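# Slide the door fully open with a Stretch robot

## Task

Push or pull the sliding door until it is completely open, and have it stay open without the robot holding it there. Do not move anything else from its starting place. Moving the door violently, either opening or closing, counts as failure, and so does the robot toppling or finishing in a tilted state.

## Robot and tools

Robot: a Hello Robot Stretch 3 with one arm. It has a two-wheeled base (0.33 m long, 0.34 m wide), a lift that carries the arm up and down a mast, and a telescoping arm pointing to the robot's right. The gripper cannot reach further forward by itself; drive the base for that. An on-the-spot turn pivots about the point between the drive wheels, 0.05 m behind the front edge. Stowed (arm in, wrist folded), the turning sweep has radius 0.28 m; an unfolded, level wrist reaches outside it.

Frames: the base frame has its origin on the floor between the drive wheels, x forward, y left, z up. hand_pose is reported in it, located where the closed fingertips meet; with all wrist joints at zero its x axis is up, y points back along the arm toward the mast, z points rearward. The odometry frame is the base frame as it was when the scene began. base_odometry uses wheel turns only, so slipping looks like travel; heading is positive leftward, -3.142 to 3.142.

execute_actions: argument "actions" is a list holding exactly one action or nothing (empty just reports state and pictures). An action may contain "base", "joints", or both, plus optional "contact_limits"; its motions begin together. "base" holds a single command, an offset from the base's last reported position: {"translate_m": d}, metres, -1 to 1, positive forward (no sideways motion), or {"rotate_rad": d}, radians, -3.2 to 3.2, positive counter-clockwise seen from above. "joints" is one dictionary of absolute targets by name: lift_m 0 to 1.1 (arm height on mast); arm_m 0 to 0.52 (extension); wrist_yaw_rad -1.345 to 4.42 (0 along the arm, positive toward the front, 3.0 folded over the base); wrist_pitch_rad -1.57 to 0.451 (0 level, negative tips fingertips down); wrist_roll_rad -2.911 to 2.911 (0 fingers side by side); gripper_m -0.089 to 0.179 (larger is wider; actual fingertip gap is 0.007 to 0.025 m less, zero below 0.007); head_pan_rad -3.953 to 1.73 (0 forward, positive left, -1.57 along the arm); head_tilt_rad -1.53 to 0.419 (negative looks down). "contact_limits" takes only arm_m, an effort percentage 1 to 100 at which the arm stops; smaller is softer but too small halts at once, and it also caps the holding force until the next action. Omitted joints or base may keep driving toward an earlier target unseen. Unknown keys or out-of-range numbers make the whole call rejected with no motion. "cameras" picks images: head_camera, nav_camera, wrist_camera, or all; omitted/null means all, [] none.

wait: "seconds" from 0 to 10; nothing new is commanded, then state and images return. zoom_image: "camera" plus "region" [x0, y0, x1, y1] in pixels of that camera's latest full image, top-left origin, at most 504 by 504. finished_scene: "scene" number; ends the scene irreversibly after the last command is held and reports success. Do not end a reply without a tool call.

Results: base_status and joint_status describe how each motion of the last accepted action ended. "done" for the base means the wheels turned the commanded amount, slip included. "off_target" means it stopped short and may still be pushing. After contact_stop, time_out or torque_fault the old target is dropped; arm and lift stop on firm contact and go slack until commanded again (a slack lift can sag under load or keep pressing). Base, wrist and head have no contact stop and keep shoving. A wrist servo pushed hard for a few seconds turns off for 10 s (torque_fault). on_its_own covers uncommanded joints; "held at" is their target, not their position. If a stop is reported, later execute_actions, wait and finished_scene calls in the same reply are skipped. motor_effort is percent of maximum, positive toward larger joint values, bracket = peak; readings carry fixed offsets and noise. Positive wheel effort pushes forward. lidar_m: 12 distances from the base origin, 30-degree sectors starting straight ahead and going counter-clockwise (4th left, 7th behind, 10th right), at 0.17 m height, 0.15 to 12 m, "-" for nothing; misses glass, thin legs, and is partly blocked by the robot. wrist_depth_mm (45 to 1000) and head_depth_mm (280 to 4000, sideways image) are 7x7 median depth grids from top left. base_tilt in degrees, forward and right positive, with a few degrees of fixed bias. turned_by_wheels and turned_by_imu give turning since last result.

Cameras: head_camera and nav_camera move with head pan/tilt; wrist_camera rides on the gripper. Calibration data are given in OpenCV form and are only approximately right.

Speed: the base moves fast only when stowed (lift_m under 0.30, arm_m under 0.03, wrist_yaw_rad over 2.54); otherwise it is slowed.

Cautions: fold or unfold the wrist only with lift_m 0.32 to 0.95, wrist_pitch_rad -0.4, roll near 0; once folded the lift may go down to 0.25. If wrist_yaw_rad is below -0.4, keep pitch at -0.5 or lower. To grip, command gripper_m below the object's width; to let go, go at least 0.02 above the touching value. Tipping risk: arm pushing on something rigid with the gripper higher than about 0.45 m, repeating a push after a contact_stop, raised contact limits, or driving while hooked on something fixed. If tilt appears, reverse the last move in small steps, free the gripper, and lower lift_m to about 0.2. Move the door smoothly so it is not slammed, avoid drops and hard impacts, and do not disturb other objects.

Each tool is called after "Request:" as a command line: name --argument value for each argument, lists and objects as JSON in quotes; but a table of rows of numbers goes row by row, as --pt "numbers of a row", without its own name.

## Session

Request:
execute_actions --actions '[]'

Scene clock: 0.00 s.
base_odometry: x=+0.000 y=+0.000 heading=+0.000 (m, m, rad; odometry frame)
turned_by_wheels: +0.000 (rad since the last result)
turned_by_imu: +0.000 (rad since the last result)
base_tilt: forward=-0.1 right=+0.3 (deg)
lidar_m: 0.79 0.85 1.32 2.55 1.46 1.27 1.68 1.51 1.22 1.21 1.04 0.84
head_depth_mm: 755 758 763 768 772 776 776 / 766 772 776 777 784 786 785 / 776 780 782 789 791 794 801 / 785 789 792 797 804 807 809 / 754 742 741 743 751 753 754 / 741 743 748 752 756 765 763 / 750 753 758 764 763 772 776
base_status: not commanded
joint_positions: lift_m=+0.328 arm_m=-0.001 wrist_yaw_rad=+3.093 wrist_pitch_rad=-0.504 wrist_roll_rad=+0.018 gripper_m=+0.037 head_pan_rad=-0.003 head_tilt_rad=+0.004
joint_status: not commanded
motor_effort: left_wheel=+0 right_wheel=+1 lift_m=+22 arm_m=+1 wrist_yaw_rad=+0 wrist_pitch_rad=+5 wrist_roll_rad=+0 gripper_m=+0 head_pan_rad=+0 head_tilt_rad=+1 (%)
hand_pose: x=-0.0108 y=+0.0689 z=+0.3215 quat_wxyz=(+0.195, +0.695, +0.158, +0.674) (m; base frame)
wrist_depth_mm: - - - - - - - / - - - - - - - / 872 880 - 837 871 850 845 / 694 711 703 692 684 685 696 / 584 591 593 579 604 583 579 / 515 530 - - - 500 487 / 451 - - - 440 436 439
pictures: head_camera (sideways: a quarter turn clockwise sets it upright), nav_camera (sideways: a quarter turn counterclockwise sets it upright), wrist_camera
camera_calibration (this result's frames):
head_camera: T_world_to_cam=[[-0.0189344, 0.0164298, -0.999686, 1.32577], [0.0491328, 0.998672, 0.0154826, -0.0207185], [0.998613, -0.0488242, -0.0197166, -0.0215036], [0, 0, 0, 1]] pos_world=[0.0475945, -0.00214109, 1.32525]
nav_camera: T_world_to_cam=[[-0.00767951, -0.0164669, 0.999835, -1.26036], [-0.0174813, -0.999709, -0.0165991, 0.0777097], [0.999818, -0.0176059, 0.00738941, -0.0511177], [0, 0, 0, 1]] pos_world=[0.0427878, 0.0560328, 1.26182]
wrist_camera: T_world_to_cam=[[0.999529, 0.0122358, -0.0281462, 0.0320499], [-0.0129051, -0.664513, -0.747165, 0.316083], [-0.0278457, 0.747176, -0.664042, 0.329924], [0, 0, 0, 1]] pos_world=[-0.0187688, -0.0368622, 0.456152]
Images, in order (width x height): head_camera 896x504, nav_camera 672x504, wrist_camera 644x364.

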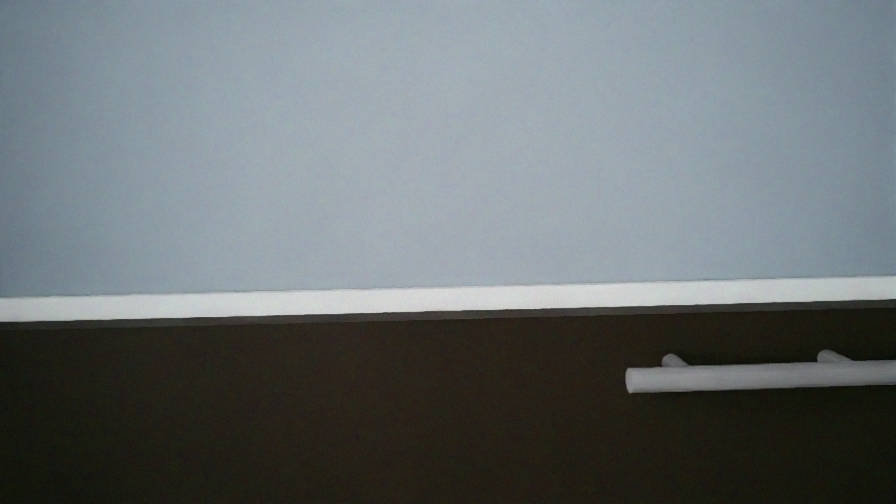

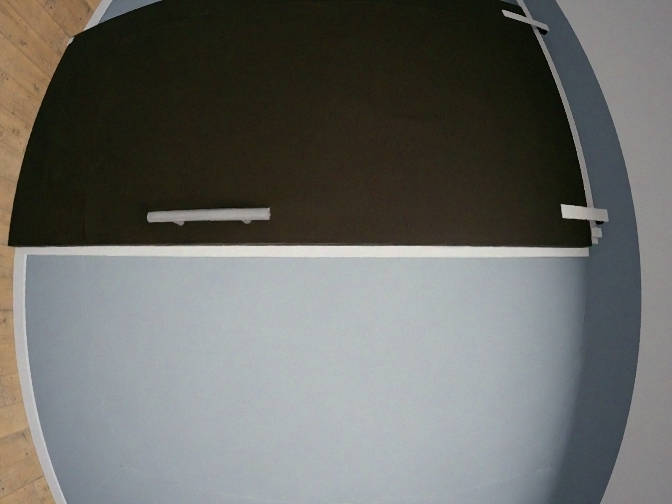

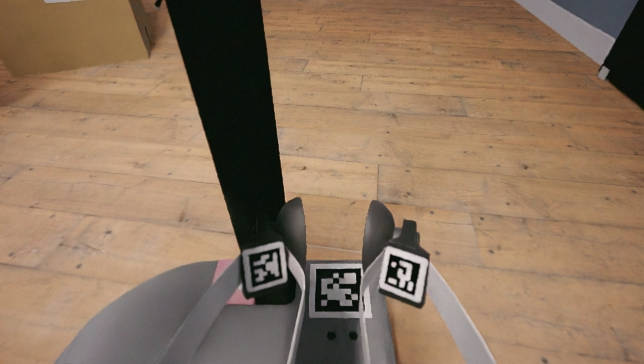

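Request:
execute_actions --actions '[{"base":{"rotate_rad":1.39},"joints":{"lift_m":0.36,"wrist_pitch_rad":-0.4,"gripper_m":0,"head_pan_rad":-1.4,"head_tilt_rad":-0.8}}]' --cameras '[]'

Request:
execute_actions --actions '[{"joints":{"wrist_yaw_rad":0,"arm_m":0.3}}]' --cameras '[]'

Request:
execute_actions --actions '[{"joints":{"wrist_pitch_rad":0,"lift_m":0.3}}]'

Scene clock: 8.97 s.
base_odometry: x=+0.000 y=+0.000 heading=+1.390 (m, m, rad; odometry frame)
turned_by_wheels: +1.390 (rad since the last result)
turned_by_imu: +1.390 (rad since the last result)
base_tilt: forward=-0.2 right=+0.3 (deg)
lidar_m: 2.55 1.43 1.28 1.27 1.53 1.27 1.21 1.22 0.88 0.80 0.80 1.08
head_depth_mm: 705 803 932 1108 1376 1298 1154 / 712 812 948 1123 1387 1307 1148 / 721 823 955 1146 1404 1298 1148 / 728 835 972 1164 1406 1300 1162 / 694 795 924 1106 1384 1299 1144 / 656 758 919 1121 1400 1288 1142 / 692 796 942 1139 1407 1292 1142
base_status: done
joint_positions: lift_m=+0.360 arm_m=-0.001 wrist_yaw_rad=+3.093 wrist_pitch_rad=-0.421 wrist_roll_rad=+0.018 gripper_m=+0.000 head_pan_rad=-1.393 head_tilt_rad=-0.790
joint_status: all done
motor_effort: left_wheel=-1(5) right_wheel=+4(8) lift_m=+28(27) arm_m=+0(0) wrist_yaw_rad=+1(0) wrist_pitch_rad=+7(8) wrist_roll_rad=+0(0) gripper_m=-3(79) head_pan_rad=-4(46) head_tilt_rad=-6(51) (%)
hand_pose: x=-0.0103 y=+0.0802 z=+0.3715 quat_wxyz=(+0.166, +0.701, +0.130, +0.681) (m; base frame)
wrist_depth_mm: - - - - - - - / - - - - - - - / - - - - - - - / 850 841 836 869 843 837 855 / 694 686 689 - 679 675 691 / 578 577 575 565 583 572 573 / 501 519 - - 489 502 497
pictures: none
No camera images: the call's "cameras" was empty. Leave "cameras" out to get every camera's image.

Scene clock: 12.40 s.
base_odometry: x=+0.000 y=+0.000 heading=+1.390 (m, m, rad; odometry frame)
turned_by_wheels: +0.000 (rad since the last result)
turned_by_imu: -0.001 (rad since the last result)
base_tilt: forward=-0.1 right=+0.4 (deg)
lidar_m: 2.55 1.43 1.28 1.26 1.53 1.27 1.22 1.22 0.88 0.79 0.80 1.08
head_depth_mm: 702 800 932 1106 1372 1302 1142 / 710 812 945 1132 1360 1280 1153 / 721 824 954 1151 1354 1277 1153 / 727 837 976 1171 1411 1308 1148 / 694 797 926 1100 1378 1292 1141 / 658 758 924 1113 1402 1300 1144 / 692 795 935 1138 1396 1293 1139
base_status: not commanded
joint_positions: lift_m=+0.360 arm_m=+0.300 wrist_yaw_rad=+0.001 wrist_pitch_rad=-0.421 wrist_roll_rad=+0.018 gripper_m=+0.000 head_pan_rad=-1.393 head_tilt_rad=-0.790
joint_status: all done
motor_effort: left_wheel=-1(2) right_wheel=+4(4) lift_m=+28(27) arm_m=+4(2) wrist_yaw_rad=-1(0) wrist_pitch_rad=+7(7) wrist_roll_rad=+0(0) gripper_m=-3(3) head_pan_rad=-5(3) head_tilt_rad=-7(7) (%)
hand_pose: x=-0.0213 y=-0.6686 z=+0.3716 quat_wxyz=(+0.685, +0.147, -0.697, -0.149) (m; base frame)
wrist_depth_mm: 236 263 263 263 261 257 255 / 239 286 291 287 285 280 281 / 258 312 323 323 317 313 308 / 286 342 360 360 357 353 347 / 331 347 416 - 405 395 397 / 384 393 475 476 463 456 453 / 467 460 494 501 494 490 486
pictures: none
No camera images: the call's "cameras" was empty. Leave "cameras" out to get every camera's image.

Scene clock: 13.77 s.
base_odometry: x=+0.000 y=+0.000 heading=+1.390 (m, m, rad; odometry frame)
turned_by_wheels: +0.000 (rad since the last result)
turned_by_imu: +0.000 (rad since the last result)
base_tilt: forward=-0.1 right=+0.3 (deg)
lidar_m: 2.54 1.44 1.28 1.26 1.53 1.26 1.21 1.22 0.88 0.79 0.80 1.07
head_depth_mm: 703 801 932 1111 1372 1301 1145 / 713 812 944 1130 1392 1280 1152 / 719 821 960 1155 1388 1276 1150 / 725 835 971 1168 1409 1297 1144 / 696 794 920 1107 1380 1294 1141 / 657 761 923 1119 1398 1295 1144 / 694 796 937 1138 1399 1288 1137
base_status: not commanded
joint_positions: lift_m=+0.300 arm_m=+0.300 wrist_yaw_rad=+0.001 wrist_pitch_rad=-0.025 wrist_roll_rad=+0.018 gripper_m=+0.000 head_pan_rad=-1.393 head_tilt_rad=-0.790
joint_status: all done
motor_effort: left_wheel=-2(2) right_wheel=+4(4) lift_m=+16(27) arm_m=+4(4) wrist_yaw_rad=-1(1) wrist_pitch_rad=+9(9) wrist_roll_rad=+1(1) gripper_m=-3(3) head_pan_rad=-3(3) head_tilt_rad=-6(6) (%)
hand_pose: x=-0.0211 y=-0.7002 z=+0.4085 quat_wxyz=(+0.701, +0.010, -0.713, -0.009) (m; base frame)
wrist_depth_mm: 236 271 273 272 270 268 264 / 240 281 284 281 277 276 273 / 240 293 295 293 288 284 284 / 248 304 309 306 303 302 292 / 256 314 320 - 314 309 309 / 268 324 335 335 326 325 323 / 279 335 350 345 345 337 336
pictures: head_camera (sideways: a quarter turn clockwise sets it upright), nav_camera (sideways: a quarter turn counterclockwise sets it upright), wrist_camera
camera_calibration (this result's frames):
head_camera: T_world_to_cam=[[-0.112309, 0.717533, -0.687411, 0.918871], [0.990737, 0.134004, -0.0219907, 0.0223202], [0.0763371, -0.683513, -0.725936, 0.903135], [0, 0, 0, 1]] pos_world=[0.0121418, -0.0450062, 1.28775]
nav_camera: T_world_to_cam=[[0.108911, -0.699292, 0.706491, -0.878245], [-0.987877, -0.155232, -0.00136176, 0.063782], [0.110623, -0.697778, -0.707721, 0.884919], [0, 0, 0, 1]] pos_world=[0.0607673, 0.0132286, 1.24683]
wrist_camera: T_world_to_cam=[[-0.997628, -0.0687547, 0.00327413, -0.0575511], [-0.0200635, 0.244961, -0.969325, 0.59733], [0.0658437, -0.967092, -0.245759, -0.407107], [0, 0, 0, 1]] pos_world=[-0.0186246, -0.543989, 0.479146]
Images, in order (width x height): head_camera 896x504, nav_camera 672x504, wrist_camera 644x364.

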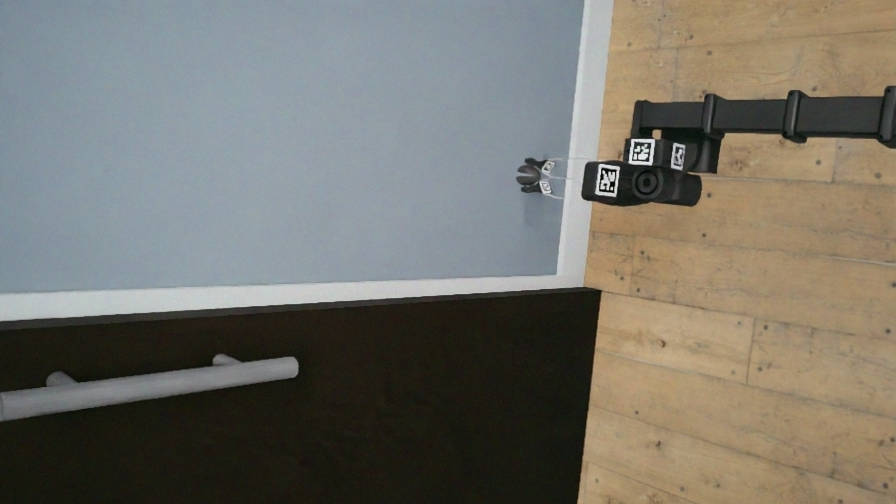

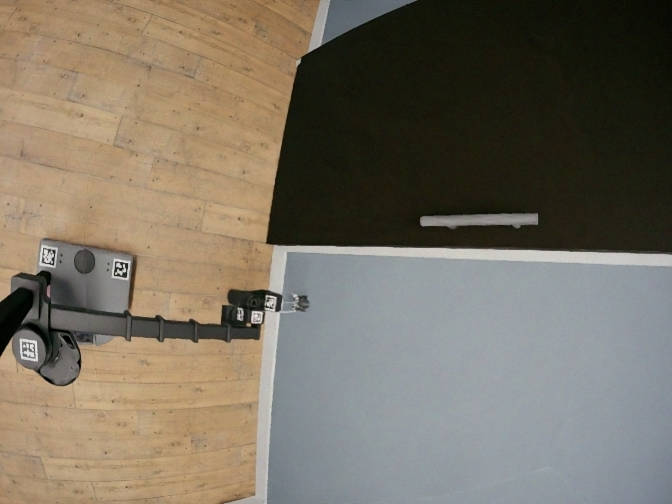

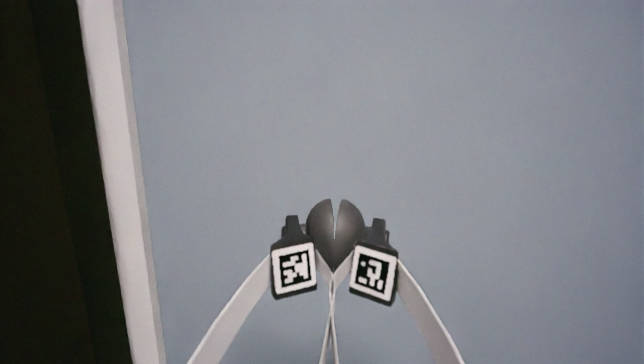

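Request:
execute_actions --actions '[{"base":{"rotate_rad":0.02},"joints":{"arm_m":0.4}}]' --cameras '[]'

Request:
execute_actions --actions '[{"base":{"translate_m":0.15}}]' --cameras '["wrist_camera"]'

Request:
execute_actions --actions '[{"base":{"translate_m":0.3},"joints":{"head_pan_rad":-0.9,"head_tilt_rad":0.4}}]'

Scene clock: 20.77 s.
base_odometry: x=+0.000 y=+0.000 heading=+1.410 (m, m, rad; odometry frame)
turned_by_wheels: +0.020 (rad since the last result)
turned_by_imu: +0.019 (rad since the last result)
base_tilt: forward=-0.2 right=+0.3 (deg)
lidar_m: 2.55 1.43 1.27 1.26 1.73 1.26 1.21 1.19 0.87 0.79 0.80 1.10
head_depth_mm: 701 798 924 1101 1362 1297 1149 / 711 810 944 1127 1340 1300 1154 / 719 823 960 1140 1348 1303 1151 / 728 834 974 1173 1408 1297 1146 / 690 782 915 1102 1398 1301 1149 / 663 775 930 1125 1401 1300 1148 / 700 806 946 1159 1412 1302 1142
base_status: done
joint_positions: lift_m=+0.300 arm_m=+0.400 wrist_yaw_rad=+0.001 wrist_pitch_rad=-0.024 wrist_roll_rad=+0.018 gripper_m=+0.000 head_pan_rad=-1.393 head_tilt_rad=-0.790
joint_status: all done
motor_effort: left_wheel=-1(7) right_wheel=+2(10) lift_m=+15(16) arm_m=+4(1) wrist_yaw_rad=-1(0) wrist_pitch_rad=+8(9) wrist_roll_rad=+0(0) gripper_m=-2(3) head_pan_rad=-3(4) head_tilt_rad=-6(6) (%)
hand_pose: x=-0.0213 y=-0.8002 z=+0.4088 quat_wxyz=(+0.701, +0.009, -0.713, -0.009) (m; base frame)
wrist_depth_mm: 185 182 181 177 175 172 171 / 192 191 188 185 183 179 177 / 195 199 194 192 189 186 183 / 199 206 203 198 197 194 191 / 207 214 212 - 203 201 197 / 214 225 222 219 213 211 207 / 221 235 231 228 224 222 216
pictures: none
No camera images: the call's "cameras" was empty. Leave "cameras" out to get every camera's image.

Scene clock: 23.43 s.
base_odometry: x=+0.024 y=+0.148 heading=+1.410 (m, m, rad; odometry frame)
turned_by_wheels: +0.000 (rad since the last result)
turned_by_imu: -0.001 (rad since the last result)
base_tilt: forward=-0.1 right=+0.3 (deg)
lidar_m: 2.40 1.33 1.33 1.23 1.61 1.42 1.36 1.19 0.87 0.77 0.80 1.09
head_depth_mm: 700 799 926 1101 1361 1306 1144 / 710 809 947 1124 1343 1297 1159 / 668 776 920 1111 1286 1304 1147 / 657 737 892 1075 1343 1298 1144 / 679 778 911 1099 1398 1295 1148 / 688 789 929 1126 1391 1300 1143 / 695 804 949 1146 1416 1299 1151
base_status: done
joint_positions: lift_m=+0.300 arm_m=+0.400 wrist_yaw_rad=+0.001 wrist_pitch_rad=-0.024 wrist_roll_rad=+0.018 gripper_m=+0.000 head_pan_rad=-1.393 head_tilt_rad=-0.790
joint_status: not commanded
motor_effort: left_wheel=-1(1) right_wheel=+3(10) lift_m=+15(16) arm_m=+4(4) wrist_yaw_rad=+0(0) wrist_pitch_rad=+8(8) wrist_roll_rad=+0(0) gripper_m=-2(2) head_pan_rad=-2(3) head_tilt_rad=-5(7) (%)
hand_pose: x=-0.0213 y=-0.8002 z=+0.4088 quat_wxyz=(+0.701, +0.009, -0.713, -0.009) (m; base frame)
wrist_depth_mm: 121 120 133 176 176 172 170 / 126 124 135 183 181 179 177 / 131 130 137 188 188 187 184 / 137 136 139 196 196 194 191 / 144 141 142 - 205 202 199 / 150 148 147 219 212 210 207 / 158 155 167 225 224 221 216
pictures: wrist_camera
camera_calibration (this result's frames):
wrist_camera: T_world_to_cam=[[-0.997668, -0.0681693, 0.00333459, -0.0641348], [-0.01992, 0.244106, -0.969544, 0.621459], [0.0652791, -0.96735, -0.244895, -0.504344], [0, 0, 0, 1]] pos_world=[-0.0186827, -0.643951, 0.479235]
Images, in order (width x height): wrist_camera 644x364.

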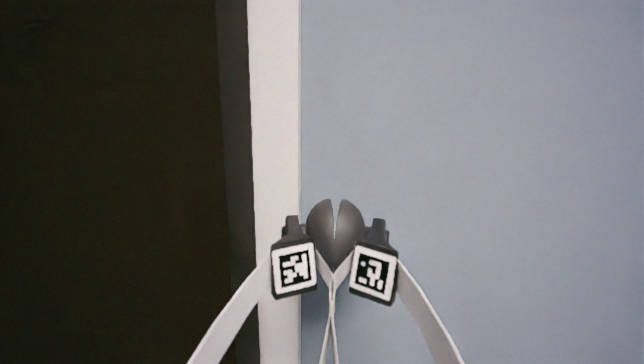

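Scene clock: 27.80 s.
base_odometry: x=+0.073 y=+0.444 heading=+1.409 (m, m, rad; odometry frame)
turned_by_wheels: -0.001 (rad since the last result)
turned_by_imu: -0.168 (rad since the last result)
base_tilt: forward=-0.2 right=+0.3 (deg)
lidar_m: 1.97 1.97 1.16 1.24 1.72 1.80 1.64 1.42 0.90 0.75 0.76 0.93
head_depth_mm: 960 824 780 733 698 661 628 / 1030 878 821 770 728 693 656 / 1098 929 866 813 765 725 686 / 1158 1004 924 860 811 763 722 / 1216 1155 983 911 855 800 757 / 1236 1248 1057 973 907 848 796 / 1231 1359 1134 1042 969 901 842
base_status: done
joint_positions: lift_m=+0.300 arm_m=+0.400 wrist_yaw_rad=-0.182 wrist_pitch_rad=-0.025 wrist_roll_rad=+0.018 gripper_m=+0.000 head_pan_rad=-0.907 head_tilt_rad=+0.383
joint_status: all done
on_its_own: wrist_yaw_rad is held at -0.162, not at your +0.000, by its stall guard, which is not easing now; wrist_yaw_rad is at rest, and its effort (+20) is outside its rest range (-12 to +12)
motor_effort: left_wheel=-8(29) right_wheel=+18(61) lift_m=+16(15) arm_m=+2(4) wrist_yaw_rad=+20(78) wrist_pitch_rad=+9(8) wrist_roll_rad=+0(1) gripper_m=-5(8) head_pan_rad=+4(36) head_tilt_rad=+11(60) (%)
hand_pose: x=-0.0678 y=-0.7961 z=+0.4087 quat_wxyz=(+0.697, -0.056, -0.711, -0.073) (m; base frame)
wrist_depth_mm: 99 103 111 200 187 220 244 / 101 106 115 208 195 231 257 / 105 110 120 212 203 242 273 / 108 114 124 208 213 254 290 / 112 118 128 - 242 269 306 / 116 123 133 224 258 284 327 / 120 128 142 233 244 302 352
pictures: head_camera (sideways: a quarter turn clockwise sets it upright), nav_camera (sideways: a quarter turn counterclockwise sets it upright), wrist_camera
camera_calibration (this result's frames):
head_camera: T_world_to_cam=[[0.230106, -0.26737, -0.935716, 1.24145], [0.809326, 0.586518, 0.0314342, -0.0461345], [0.540409, -0.764532, 0.351351, -0.50188], [0, 0, 0, 1]] pos_world=[0.0228936, -0.0247182, 1.33943]
nav_camera: T_world_to_cam=[[-0.245474, 0.286808, 0.926004, -1.16327], [-0.791684, -0.610578, -0.0207552, 0.0878524], [0.559445, -0.738198, 0.376943, -0.529645], [0, 0, 0, 1]] pos_world=[0.0803042, -0.00370494, 1.27867]
wrist_camera: T_world_to_cam=[[-0.993416, 0.114512, 0.00346211, 0.0354123], [0.0247518, 0.244037, -0.96945, 0.622377], [-0.111858, -0.962981, -0.245265, -0.505753], [0, 0, 0, 1]] pos_world=[-0.0367985, -0.642969, 0.479197]
Images, in order (width x height): head_camera 896x504, nav_camera 672x504, wrist_camera 644x364.

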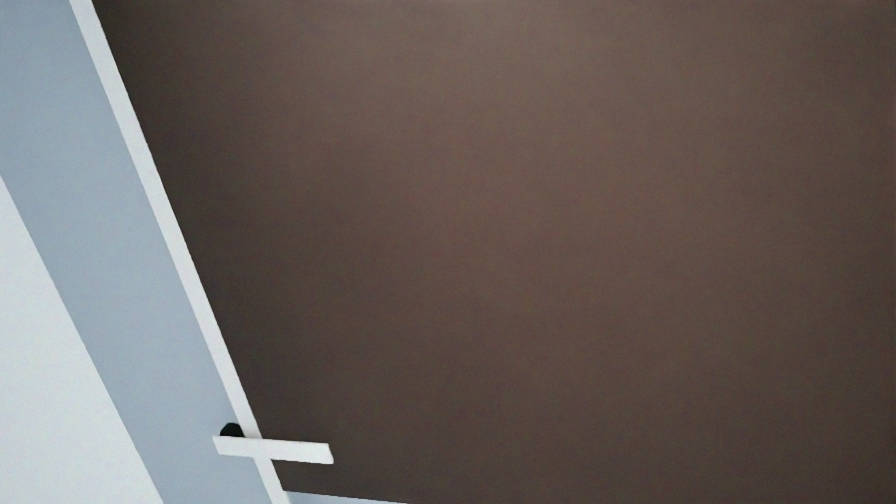

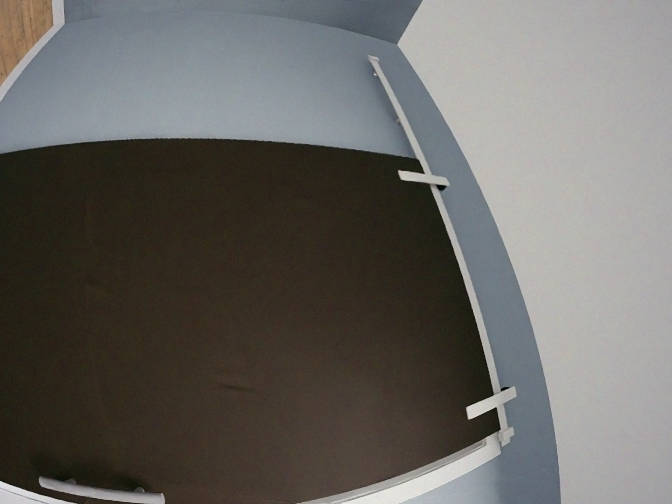

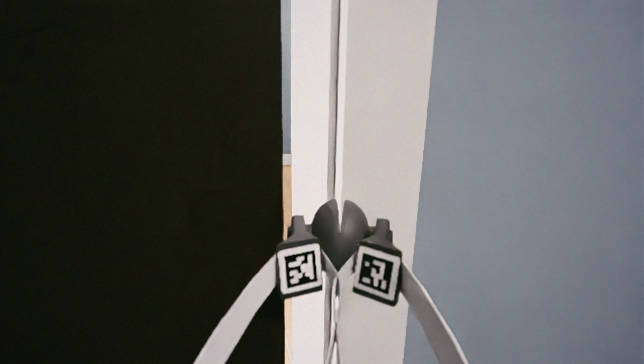

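Request:
execute_actions --actions '[{"base":{"rotate_rad":0.12},"joints":{"wrist_yaw_rad":0,"head_pan_rad":-1.57,"head_tilt_rad":-0.9}}]'

Scene clock: 32.67 s.
base_odometry: x=+0.073 y=+0.444 heading=+1.528 (m, m, rad; odometry frame)
turned_by_wheels: +0.119 (rad since the last result)
turned_by_imu: -0.003 (rad since the last result)
base_tilt: forward=-0.1 right=+0.3 (deg)
lidar_m: 1.97 1.98 1.16 1.24 1.71 1.79 1.62 1.43 0.90 0.76 0.76 0.93
head_depth_mm: 798 945 1152 1468 1410 1253 1122 / 781 919 1119 1415 1418 1242 1128 / 755 894 1082 1316 1378 1244 1136 / 716 840 1042 1217 1383 1253 1140 / 654 769 937 1155 1389 1238 1121 / 657 766 909 1124 1350 1248 1127 / 647 752 887 1085 1344 1237 1116
base_status: rotate_rad off_target (by the wheels' count: +0.1186 of +0.1200)
joint_positions: lift_m=+0.300 arm_m=+0.400 wrist_yaw_rad=-0.059 wrist_pitch_rad=-0.026 wrist_roll_rad=+0.018 gripper_m=+0.000 head_pan_rad=-1.563 head_tilt_rad=-0.888
joint_status: wrist_yaw_rad off_target (ended at -0.059, target +0.000); the others done
on_its_own: left_wheel is at rest, and its effort (-21) is outside its rest range (-18 to +18); right_wheel is at rest, and its effort (+48) is outside its rest range (-18 to +18); wrist_yaw_rad is at rest, and its effort (+55) is outside its rest range (-12 to +12)
motor_effort: left_wheel=-21(35) right_wheel=+48(56) lift_m=+15(15) arm_m=+3(3) wrist_yaw_rad=+55(90) wrist_pitch_rad=+9(9) wrist_roll_rad=+1(1) gripper_m=-6(9) head_pan_rad=-4(39) head_tilt_rad=-8(59) (%)
hand_pose: x=-0.0365 y=-0.7998 z=+0.4085 quat_wxyz=(+0.700, -0.012, -0.713, -0.030) (m; base frame)
wrist_depth_mm: 103 106 111 231 175 198 210 / 107 110 115 238 182 206 219 / 110 114 120 241 189 216 231 / 114 118 125 246 199 227 242 / 118 123 130 212 208 237 255 / 123 128 135 257 234 250 268 / 128 134 140 261 226 265 287
pictures: head_camera (sideways: a quarter turn clockwise sets it upright), nav_camera (sideways: a quarter turn counterclockwise sets it upright), wrist_camera
camera_calibration (this result's frames):
head_camera: T_world_to_cam=[[0.010062, 0.790193, -0.612775, 0.820874], [0.999114, -0.032994, -0.026141, 0.0276693], [-0.0408744, -0.611969, -0.789825, 0.986929], [0, 0, 0, 1]] pos_world=[0.0044357, -0.0437658, 1.28324]
nav_camera: T_world_to_cam=[[-0.0103132, -0.773604, 0.633586, -0.782517], [-0.999902, 0.0139851, 0.000799804, 0.0610412], [-0.00947948, -0.633515, -0.773672, 0.971418], [0, 0, 0, 1]] pos_world=[0.0621735, 0.00919632, 1.2473]
wrist_camera: T_world_to_cam=[[-0.999957, -0.008605, 0.00341125, -0.0317752], [-0.00542337, 0.245993, -0.969256, 0.622686], [0.00750131, -0.969233, -0.246029, -0.50617], [0, 0, 0, 1]] pos_world=[-0.0245998, -0.644047, 0.479118]
Images, in order (width x height): head_camera 896x504, nav_camera 672x504, wrist_camera 644x364.

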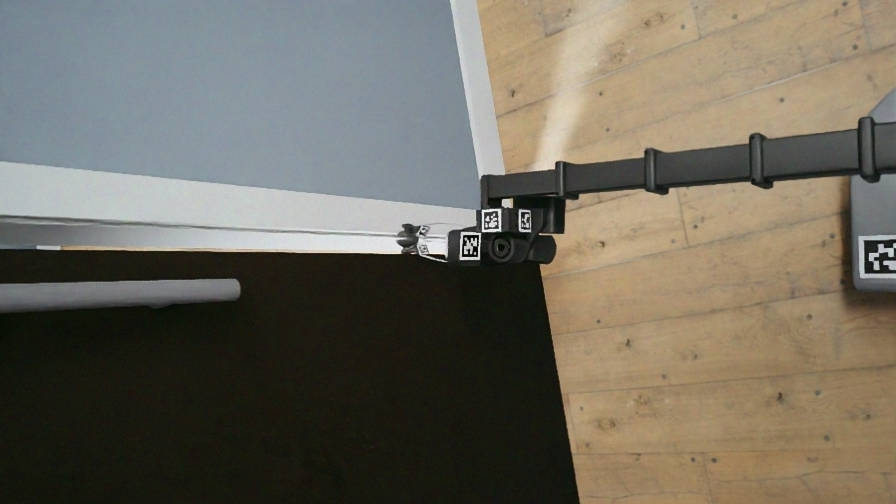

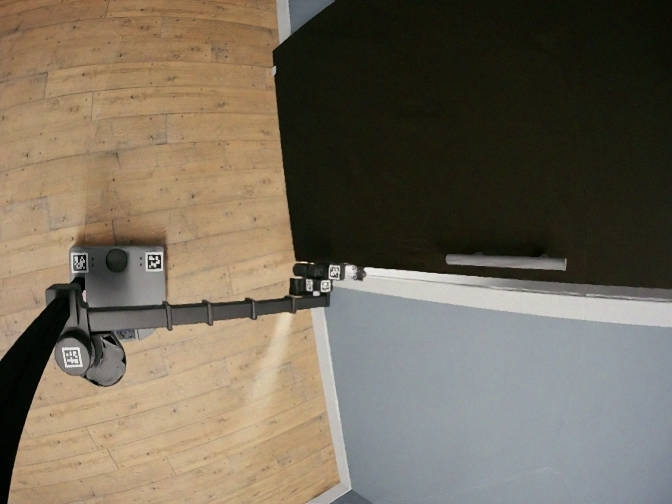

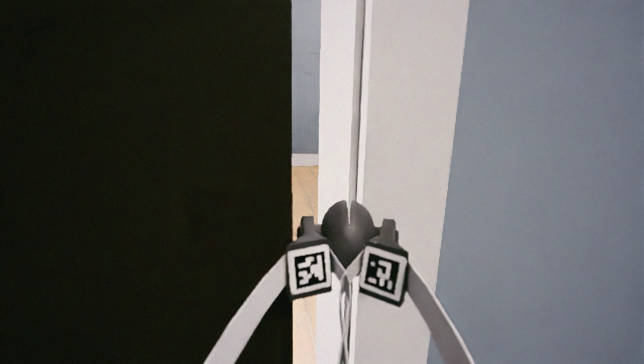

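Request:
execute_actions --actions '[{"base":{"translate_m":-0.02},"joints":{"arm_m":0,"wrist_yaw_rad":0}}]' --cameras '[]'

Request:
execute_actions --actions '[{"base":{"rotate_rad":1.15}}]' --cameras '[]'

Request:
execute_actions --actions '[{"base":{"translate_m":-0.35}}]' --cameras '[]'

Request:
execute_actions --actions '[{"base":{"rotate_rad":-0.98},"joints":{"head_tilt_rad":-1.1}}]'

Scene clock: 42.43 s.
base_odometry: x=+0.072 y=+0.424 heading=+1.528 (m, m, rad; odometry frame)
turned_by_wheels: +0.000 (rad since the last result)
turned_by_imu: -0.001 (rad since the last result)
base_tilt: forward=-0.2 right=+0.3 (deg)
lidar_m: 1.97 1.99 1.17 1.24 1.71 1.77 1.60 1.44 0.91 0.76 0.76 0.93
head_depth_mm: 800 946 1150 1466 1410 1260 1121 / 783 924 1114 1412 1409 1243 1142 / 765 900 1088 1377 1407 1253 1157 / 773 896 1051 1265 1405 1265 1142 / 652 776 942 1162 1388 1248 1118 / 665 768 916 1124 1355 1247 1122 / 648 754 888 1090 1352 1244 1118
base_status: done
joint_positions: lift_m=+0.300 arm_m=+0.000 wrist_yaw_rad=-0.076 wrist_pitch_rad=-0.024 wrist_roll_rad=+0.018 gripper_m=+0.000 head_pan_rad=-1.563 head_tilt_rad=-0.889
joint_status: wrist_yaw_rad off_target (ended at -0.076, target +0.000); the others done
on_its_own: wrist_yaw_rad is held at -0.076, not at your +0.000, by its stall guard, which is not easing now
motor_effort: left_wheel=+1(11) right_wheel=+0(6) lift_m=+16(16) arm_m=-2(2) wrist_yaw_rad=+0(16) wrist_pitch_rad=+8(9) wrist_roll_rad=+0(1) gripper_m=-2(4) head_pan_rad=-3(3) head_tilt_rad=-7(8) (%)
hand_pose: x=-0.0409 y=-0.4002 z=+0.4089 quat_wxyz=(+0.700, -0.018, -0.713, -0.036) (m; base frame)
wrist_depth_mm: 422 447 473 550 584 628 662 / 445 456 481 570 606 656 701 / 455 481 505 583 641 681 729 / 476 492 524 613 666 719 767 / 489 516 553 - 718 750 794 / 511 536 570 688 732 758 806 / 518 546 594 637 665 684 705
pictures: none
No camera images: the call's "cameras" was empty. Leave "cameras" out to get every camera's image.

Scene clock: 45.20 s.
base_odometry: x=+0.072 y=+0.424 heading=+2.678 (m, m, rad; odometry frame)
turned_by_wheels: +1.150 (rad since the last result)
turned_by_imu: +1.150 (rad since the last result)
base_tilt: forward=-0.2 right=+0.3 (deg)
lidar_m: 1.17 1.24 1.73 1.70 1.60 1.25 0.87 0.76 0.78 1.01 2.16 2.00
head_depth_mm: 838 930 1048 1194 1361 1254 1121 / 933 1051 1189 1388 1407 1252 1144 / 1083 1222 1403 1562 1411 1257 1164 / 1314 1516 1772 1619 1416 1271 1144 / 1513 1813 1871 1621 1408 1257 1117 / 1813 2135 1875 1611 1403 1243 1115 / 2028 2174 1882 1602 1406 1248 1117
base_status: done
joint_positions: lift_m=+0.300 arm_m=+0.000 wrist_yaw_rad=-0.076 wrist_pitch_rad=-0.024 wrist_roll_rad=+0.018 gripper_m=+0.000 head_pan_rad=-1.563 head_tilt_rad=-0.889
joint_status: not commanded
on_its_own: wrist_yaw_rad is held at -0.076, not at your +0.000, by its stall guard, which is not easing now
motor_effort: left_wheel=-1(6) right_wheel=+4(8) lift_m=+16(16) arm_m=-3(3) wrist_yaw_rad=+0(1) wrist_pitch_rad=+8(8) wrist_roll_rad=+1(1) gripper_m=-3(3) head_pan_rad=-3(3) head_tilt_rad=-8(6) (%)
hand_pose: x=-0.0409 y=-0.4002 z=+0.4089 quat_wxyz=(+0.700, -0.018, -0.713, -0.036) (m; base frame)
wrist_depth_mm: - - - - 705 545 450 / - - - - 722 555 451 / - - - - 728 569 462 / - - - - 758 587 471 / - - - - 755 594 469 / 826 849 850 831 729 596 482 / 658 659 661 669 664 618 496
pictures: none
No camera images: the call's "cameras" was empty. Leave "cameras" out to get every camera's image.

Scene clock: 49.93 s.
base_odometry: x=+0.385 y=+0.267 heading=+2.678 (m, m, rad; odometry frame)
turned_by_wheels: +0.000 (rad since the last result)
turned_by_imu: -0.002 (rad since the last result)
base_tilt: forward=-0.2 right=+0.3 (deg)
lidar_m: 1.52 1.54 1.88 1.49 1.40 0.81 0.56 0.47 0.48 0.63 1.67 2.32
head_depth_mm: 510 567 636 725 843 1023 1126 / 564 638 727 846 1006 1208 1145 / 635 724 846 1007 1246 1251 1164 / 725 844 1009 1252 1397 1271 1137 / 848 1011 1249 1544 1399 1251 1121 / 1011 1405 1771 1598 1401 1254 1123 / 1429 1905 1862 1611 1398 1243 1119
base_status: done
joint_positions: lift_m=+0.300 arm_m=+0.000 wrist_yaw_rad=-0.076 wrist_pitch_rad=-0.024 wrist_roll_rad=+0.018 gripper_m=+0.000 head_pan_rad=-1.563 head_tilt_rad=-0.889
joint_status: not commanded
on_its_own: wrist_yaw_rad is held at -0.076, not at your +0.000, by its stall guard, which is not easing now
motor_effort: left_wheel=-1(6) right_wheel=+3(4) lift_m=+16(16) arm_m=-3(2) wrist_yaw_rad=+0(0) wrist_pitch_rad=+8(8) wrist_roll_rad=+1(0) gripper_m=-3(3) head_pan_rad=-3(3) head_tilt_rad=-7(7) (%)
hand_pose: x=-0.0409 y=-0.4002 z=+0.4089 quat_wxyz=(+0.700, -0.018, -0.713, -0.036) (m; base frame)
wrist_depth_mm: - - 815 497 357 275 228 / - - 864 512 364 284 232 / - - 901 521 373 290 236 / - - - 550 380 294 239 / - - - - 382 300 243 / 834 866 857 596 373 307 248 / 665 670 671 620 435 313 252
pictures: none
No camera images: the call's "cameras" was empty. Leave "cameras" out to get every camera's image.

Scene clock: 52.43 s.
base_odometry: x=+0.385 y=+0.267 heading=+1.698 (m, m, rad; odometry frame)
turned_by_wheels: -0.980 (rad since the last result)
turned_by_imu: -0.981 (rad since the last result)
base_tilt: forward=-0.2 right=+0.3 (deg)
lidar_m: 2.05 2.33 1.53 1.54 2.00 1.46 1.41 0.76 0.56 0.47 0.49 0.66
head_depth_mm: 527 643 828 1156 1300 1197 1133 / 526 643 821 1144 1303 1210 - / 525 639 821 1135 1301 - - / 508 621 790 1091 1316 - - / 1953 1706 803 1083 1276 1190 1102 / 449 520 701 967 1273 1188 1103 / 398 530 697 962 1269 1183 1105
base_status: done
joint_positions: lift_m=+0.300 arm_m=+0.000 wrist_yaw_rad=-0.076 wrist_pitch_rad=-0.024 wrist_roll_rad=+0.018 gripper_m=+0.000 head_pan_rad=-1.563 head_tilt_rad=-1.086
joint_status: all done
on_its_own: wrist_yaw_rad is held at -0.076, not at your +0.000, by its stall guard, which is not easing now
motor_effort: left_wheel=+2(6) right_wheel=-3(7) lift_m=+16(15) arm_m=-2(3) wrist_yaw_rad=+0(0) wrist_pitch_rad=+8(8) wrist_roll_rad=+0(1) gripper_m=-2(3) head_pan_rad=-3(3) head_tilt_rad=-8(29) (%)
hand_pose: x=-0.0409 y=-0.4002 z=+0.4089 quat_wxyz=(+0.700, -0.018, -0.713, -0.036) (m; base frame)
wrist_depth_mm: 202 203 - 259 267 269 272 / 209 211 - 265 279 279 284 / 216 220 - 278 288 290 293 / 224 227 - 286 301 303 306 / 235 236 - - 313 315 319 / 245 245 540 325 330 330 334 / 255 257 326 333 344 347 352
pictures: head_camera (sideways: a quarter turn clockwise sets it upright), nav_camera (sideways: a quarter turn counterclockwise sets it upright), wrist_camera
camera_calibration (this result's frames):
head_camera: T_world_to_cam=[[0.00951784, 0.895285, -0.445392, 0.602826], [0.999057, -0.0273811, -0.0336895, 0.0374892], [-0.042357, -0.444651, -0.894702, 1.12326], [0, 0, 0, 1]] pos_world=[0.00438644, -0.039216, 1.27474]
nav_camera: T_world_to_cam=[[-0.00972974, -0.883113, 0.469059, -0.568182], [-0.999893, 0.0137282, 0.00510558, 0.0554363], [-0.0109481, -0.468959, -0.883152, 1.11374], [0, 0, 0, 1]] pos_world=[0.0620954, 0.0197694, 1.24983]
wrist_camera: T_world_to_cam=[[-0.999958, 0.00848767, 0.00355519, -0.0259173], [-0.00137112, 0.244605, -0.969622, 0.524488], [-0.00909944, -0.969586, -0.244583, -0.120123], [0, 0, 0, 1]] pos_world=[-0.0262901, -0.244542, 0.479267]
Images, in order (width x height): head_camera 896x504, nav_camera 672x504, wrist_camera 644x364.

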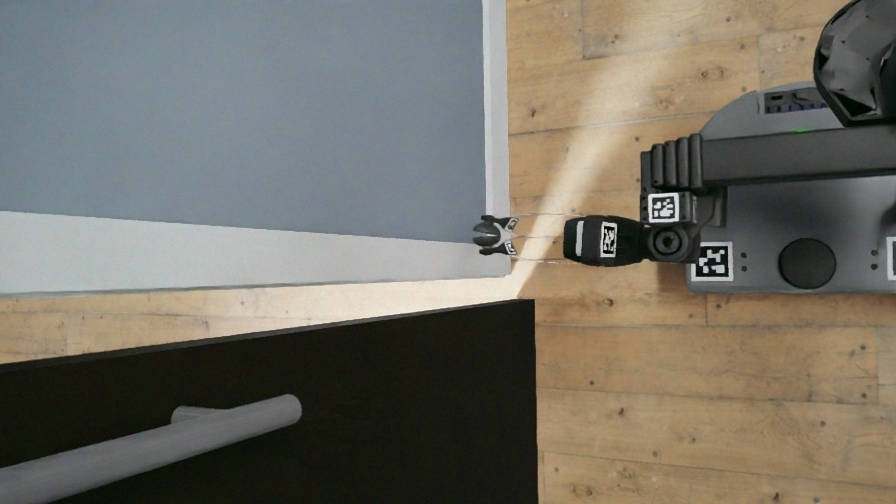

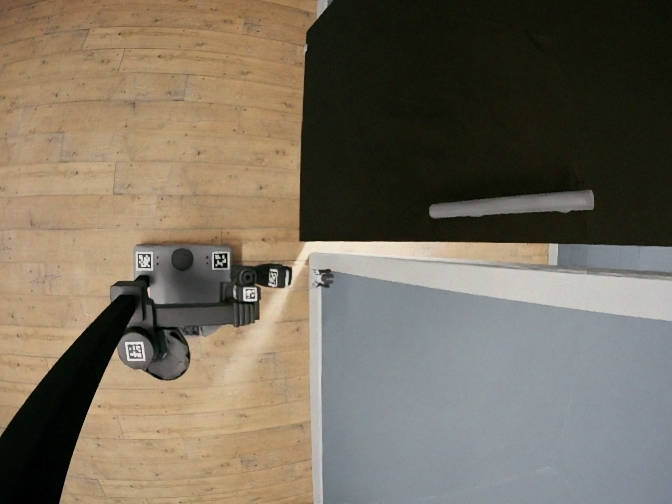

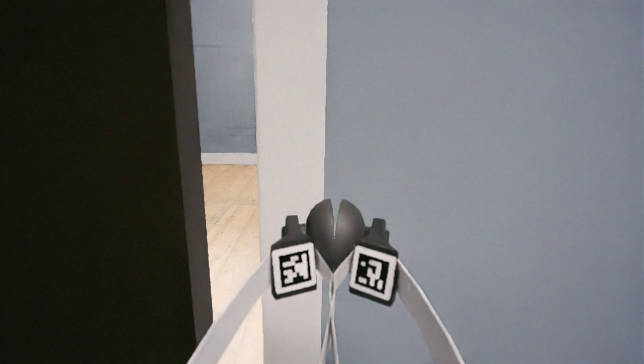

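Door face ≈ -0.46, edge x≈0.06.

Request:
execute_actions --actions '[{"base":{"translate_m":0.03},"joints":{"arm_m":0.09,"wrist_yaw_rad":0.01}}]' --cameras '[]'

Request:
execute_actions --actions '[{"base":{"translate_m":0.15}}]'

Scene clock: 56.90 s.
base_odometry: x=+0.381 y=+0.297 heading=+1.698 (m, m, rad; odometry frame)
turned_by_wheels: +0.000 (rad since the last result)
turned_by_imu: -0.001 (rad since the last result)
base_tilt: forward=-0.1 right=+0.3 (deg)
lidar_m: 2.06 2.30 1.51 1.53 2.04 1.49 1.44 0.76 0.55 0.47 0.49 0.66
head_depth_mm: 525 643 828 1156 1304 1198 1136 / 524 641 822 1145 1299 1210 - / 512 639 821 1137 1330 - - / 540 662 863 1238 1292 1227 - / 476 568 729 972 1277 1188 1103 / 417 508 698 970 1281 1192 1104 / 448 546 697 962 1278 1191 1104
base_status: done
joint_positions: lift_m=+0.300 arm_m=+0.090 wrist_yaw_rad=+0.009 wrist_pitch_rad=-0.024 wrist_roll_rad=+0.018 gripper_m=+0.000 head_pan_rad=-1.563 head_tilt_rad=-1.086
joint_status: all done
motor_effort: left_wheel=+3(8) right_wheel=-2(3) lift_m=+16(16) arm_m=+4(3) wrist_yaw_rad=+1(3) wrist_pitch_rad=+8(8) wrist_roll_rad=+1(1) gripper_m=-2(2) head_pan_rad=-3(4) head_tilt_rad=-9(8) (%)
hand_pose: x=-0.0191 y=-0.4902 z=+0.4089 quat_wxyz=(+0.701, +0.012, -0.713, -0.006) (m; base frame)
wrist_depth_mm: 127 126 156 184 169 177 175 / 132 130 158 191 176 183 181 / 138 136 160 198 183 190 188 / 143 142 163 206 192 197 194 / 151 147 165 - 206 206 201 / 158 155 156 223 216 214 212 / 164 163 195 233 220 225 219
pictures: none
No camera images: the call's "cameras" was empty. Leave "cameras" out to get every camera's image.

Scene clock: 59.57 s.
base_odometry: x=+0.362 y=+0.446 heading=+1.698 (m, m, rad; odometry frame)
turned_by_wheels: +0.000 (rad since the last result)
turned_by_imu: -0.044 (rad since the last result)
base_tilt: forward=-0.1 right=+0.3 (deg)
lidar_m: 1.76 2.20 1.42 1.53 1.99 1.66 1.58 0.79 0.54 0.47 0.48 0.63
head_depth_mm: 519 655 843 1182 1298 1200 1136 / 560 649 833 1170 1299 1204 - / 1976 1710 975 1184 1325 - - / 1996 1736 1566 1420 1286 1220 - / 457 544 696 959 1273 1191 1107 / 394 499 684 944 1268 1187 1106 / 440 536 679 928 1267 1193 1098
base_status: done
joint_positions: lift_m=+0.300 arm_m=+0.090 wrist_yaw_rad=+0.008 wrist_pitch_rad=-0.024 wrist_roll_rad=+0.018 gripper_m=+0.000 head_pan_rad=-1.563 head_tilt_rad=-1.086
joint_status: not commanded
motor_effort: left_wheel=+1(20) right_wheel=+0(49) lift_m=+15(16) arm_m=+3(4) wrist_yaw_rad=+2(95) wrist_pitch_rad=+8(8) wrist_roll_rad=+1(0) gripper_m=-3(10) head_pan_rad=-3(3) head_tilt_rad=-9(10) (%)
hand_pose: x=-0.0193 y=-0.4903 z=+0.4089 quat_wxyz=(+0.701, +0.012, -0.713, -0.006) (m; base frame)
wrist_depth_mm: 121 121 122 - - 205 167 / 126 125 127 - - 204 173 / 130 130 132 - - 203 180 / 137 135 138 - - 201 187 / 142 142 143 - - 208 196 / 149 147 147 827 313 208 214 / 155 155 157 669 636 218 225
pictures: head_camera (sideways: a quarter turn clockwise sets it upright), nav_camera (sideways: a quarter turn counterclockwise sets it upright), wrist_camera
camera_calibration (this result's frames):
head_camera: T_world_to_cam=[[0.00967158, 0.895291, -0.445377, 0.602806], [0.999052, -0.0275521, -0.03369, 0.0374899], [-0.0424335, -0.444629, -0.894709, 1.12327], [0, 0, 0, 1]] pos_world=[0.0043797, -0.0392153, 1.27474]
nav_camera: T_world_to_cam=[[-0.00988139, -0.883119, 0.469044, -0.568163], [-0.99989, 0.0138998, 0.00510593, 0.0554358], [-0.0110288, -0.468942, -0.88316, 1.11375], [0, 0, 0, 1]] pos_world=[0.0620988, 0.0197606, 1.24983]
wrist_camera: T_world_to_cam=[[-0.997105, -0.0759597, 0.00356287, -0.0449197], [-0.0220145, 0.243498, -0.969652, 0.545666], [0.0727869, -0.966922, -0.244465, -0.204473], [0, 0, 0, 1]] pos_world=[-0.0178941, -0.33399, 0.479279]
Images, in order (width x height): head_camera 896x504, nav_camera 672x504, wrist_camera 644x364.

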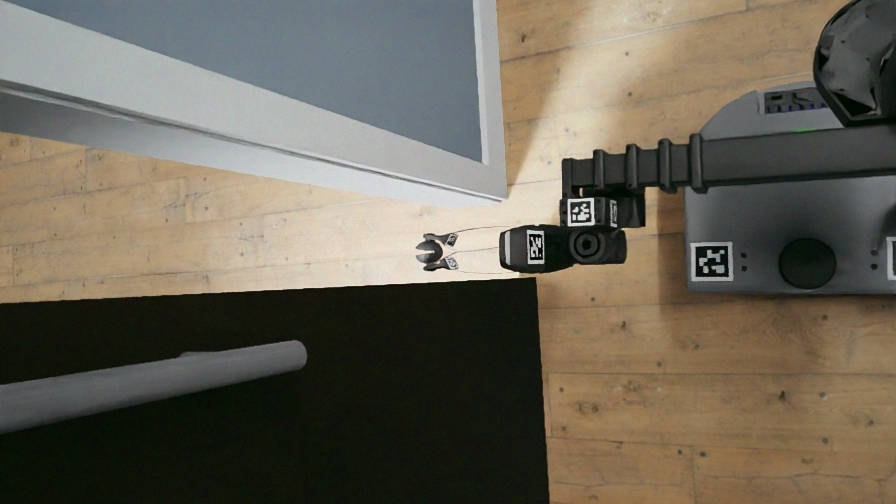

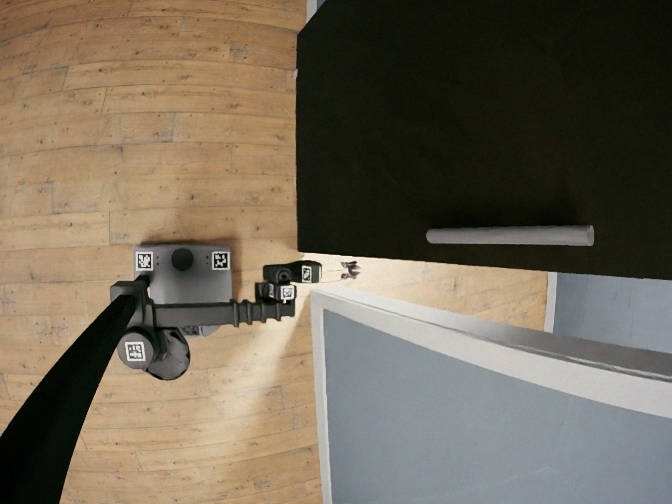

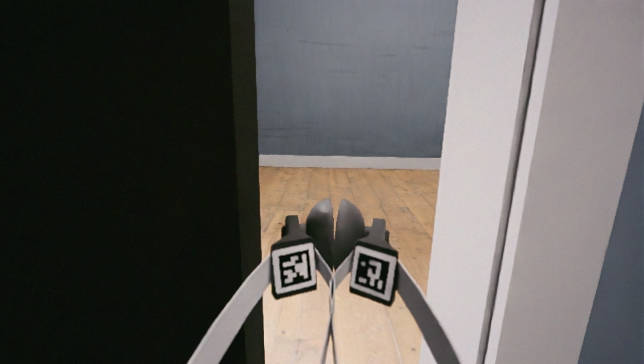

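Slip mostly at start; longer run.

Request:
execute_actions --actions '[{"base":{"rotate_rad":0.06}}]' --cameras '[]'

Request:
execute_actions --actions '[{"base":{"translate_m":0.4},"joints":{"head_pan_rad":-1.2}}]'

Scene clock: 63.20 s.
base_odometry: x=+0.362 y=+0.446 heading=+1.757 (m, m, rad; odometry frame)
turned_by_wheels: +0.059 (rad since the last result)
turned_by_imu: +0.058 (rad since the last result)
base_tilt: forward=-0.2 right=+0.3 (deg)
lidar_m: 2.17 2.20 1.43 1.53 1.99 1.63 1.58 0.74 0.54 0.47 0.49 0.67
head_depth_mm: 520 620 814 1132 1303 1206 1137 / 1911 680 828 1126 1300 1207 - / 1947 1740 1562 1314 1329 - - / 1892 1678 1523 1268 1271 1220 - / 428 501 702 972 1282 1191 1108 / 437 547 700 973 1280 1190 1104 / 447 546 697 966 1268 1185 1102
base_status: done
joint_positions: lift_m=+0.300 arm_m=+0.090 wrist_yaw_rad=-0.023 wrist_pitch_rad=-0.024 wrist_roll_rad=+0.018 gripper_m=+0.000 head_pan_rad=-1.563 head_tilt_rad=-1.086
joint_status: not commanded
on_its_own: right_wheel is at rest, and its effort (+21) is outside its rest range (-18 to +18); wrist_yaw_rad is at rest, and its effort (+32) is outside its rest range (-12 to +12)
motor_effort: left_wheel=-8(7) right_wheel=+21(22) lift_m=+15(16) arm_m=+3(3) wrist_yaw_rad=+32(32) wrist_pitch_rad=+8(8) wrist_roll_rad=+0(0) gripper_m=-5(6) head_pan_rad=-3(3) head_tilt_rad=-9(9) (%)
hand_pose: x=-0.0274 y=-0.4902 z=+0.4089 quat_wxyz=(+0.701, +0.000, -0.713, -0.017) (m; base frame)
wrist_depth_mm: 122 121 120 - - 245 164 / 127 126 125 - - 244 169 / 132 131 130 - - 241 174 / 138 137 135 - - 240 181 / 143 142 140 - - 237 188 / 151 149 147 809 781 234 195 / 158 156 154 676 660 235 206
pictures: none
No camera images: the call's "cameras" was empty. Leave "cameras" out to get every camera's image.

Scene clock: 68.70 s.
base_odometry: x=+0.288 y=+0.839 heading=+1.757 (m, m, rad; odometry frame)
turned_by_wheels: +0.000 (rad since the last result)
turned_by_imu: -0.103 (rad since the last result)
base_tilt: forward=-0.1 right=+0.3 (deg)
lidar_m: 1.49 1.84 1.40 1.29 2.05 2.09 1.96 0.78 0.74 0.44 0.45 0.58
head_depth_mm: 361 456 1520 1418 1311 1203 1111 / 417 487 616 964 1318 1187 - / 429 519 657 897 1244 1206 - / 440 538 688 947 1290 1224 - / 453 557 715 1012 1292 1189 1111 / 466 576 752 1073 1294 1194 1098 / 479 597 787 1159 1290 1182 1096
base_status: done
joint_positions: lift_m=+0.300 arm_m=+0.090 wrist_yaw_rad=-0.214 wrist_pitch_rad=-0.026 wrist_roll_rad=+0.018 gripper_m=+0.000 head_pan_rad=-1.207 head_tilt_rad=-1.087
joint_status: all done
on_its_own: wrist_yaw_rad is held at -0.213, not at your +0.010, by its stall guard, which is not easing now
motor_effort: left_wheel=+0(13) right_wheel=+2(49) lift_m=+16(16) arm_m=+3(3) wrist_yaw_rad=+1(86) wrist_pitch_rad=+9(9) wrist_roll_rad=+1(1) gripper_m=-3(9) head_pan_rad=+4(32) head_tilt_rad=-9(9) (%)
hand_pose: x=-0.0756 y=-0.4844 z=+0.4083 quat_wxyz=(+0.696, -0.067, -0.710, -0.084) (m; base frame)
wrist_depth_mm: 93 97 103 - - - - / 96 101 107 - - - - / 100 104 111 - - - - / 103 108 115 - - - 429 / 107 111 120 - - - 427 / 110 116 124 807 852 876 436 / 114 121 132 674 678 678 431
pictures: head_camera (sideways: a quarter turn clockwise sets it upright), nav_camera (sideways: a quarter turn counterclockwise sets it upright), wrist_camera
camera_calibration (this result's frames):
head_camera: T_world_to_cam=[[-0.303631, 0.842645, -0.4447, 0.603835], [0.945796, 0.323006, -0.0337165, 0.0378492], [0.11523, -0.430833, -0.895045, 1.12274], [0, 0, 0, 1]] pos_world=[0.0181719, -0.0373291, 1.27471]
nav_camera: T_world_to_cam=[[0.299191, -0.831329, 0.468377, -0.569178], [-0.941823, -0.336071, 0.00512209, 0.0550605], [0.15315, -0.44266, -0.883514, 1.11321], [0, 0, 0, 1]] pos_world=[0.051662, 0.0381049, 1.24985]
wrist_camera: T_world_to_cam=[[-0.989348, 0.145524, 0.00361495, 0.00721016], [0.032413, 0.244435, -0.969124, 0.546817], [-0.141914, -0.958684, -0.246548, -0.206235], [0, 0, 0, 1]] pos_world=[-0.0398584, -0.332425, 0.47906]
Images, in order (width x height): head_camera 896x504, nav_camera 672x504, wrist_camera 644x364.

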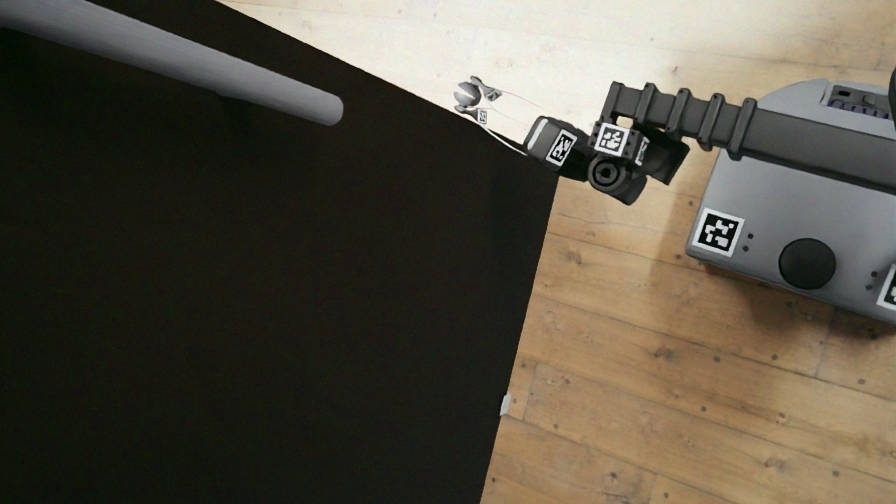

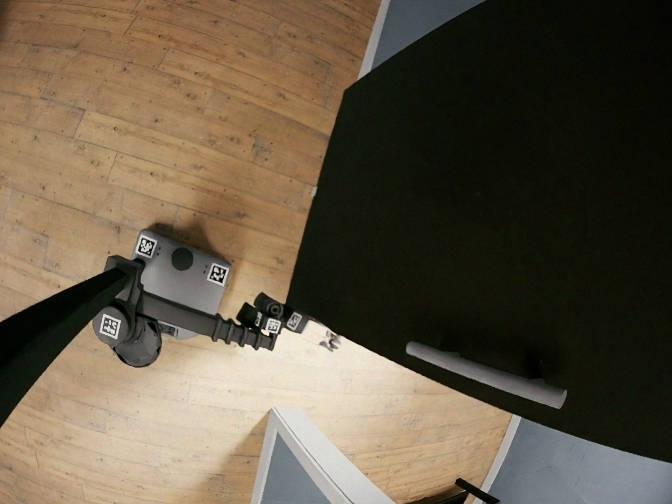

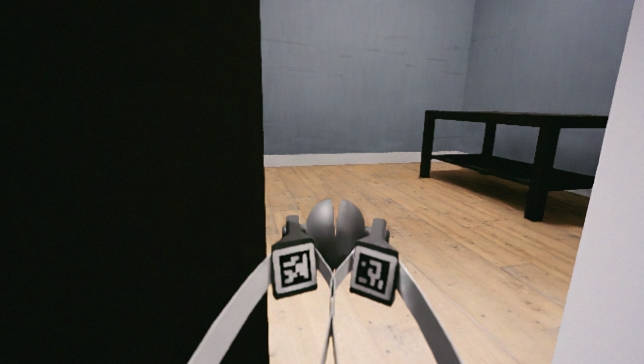

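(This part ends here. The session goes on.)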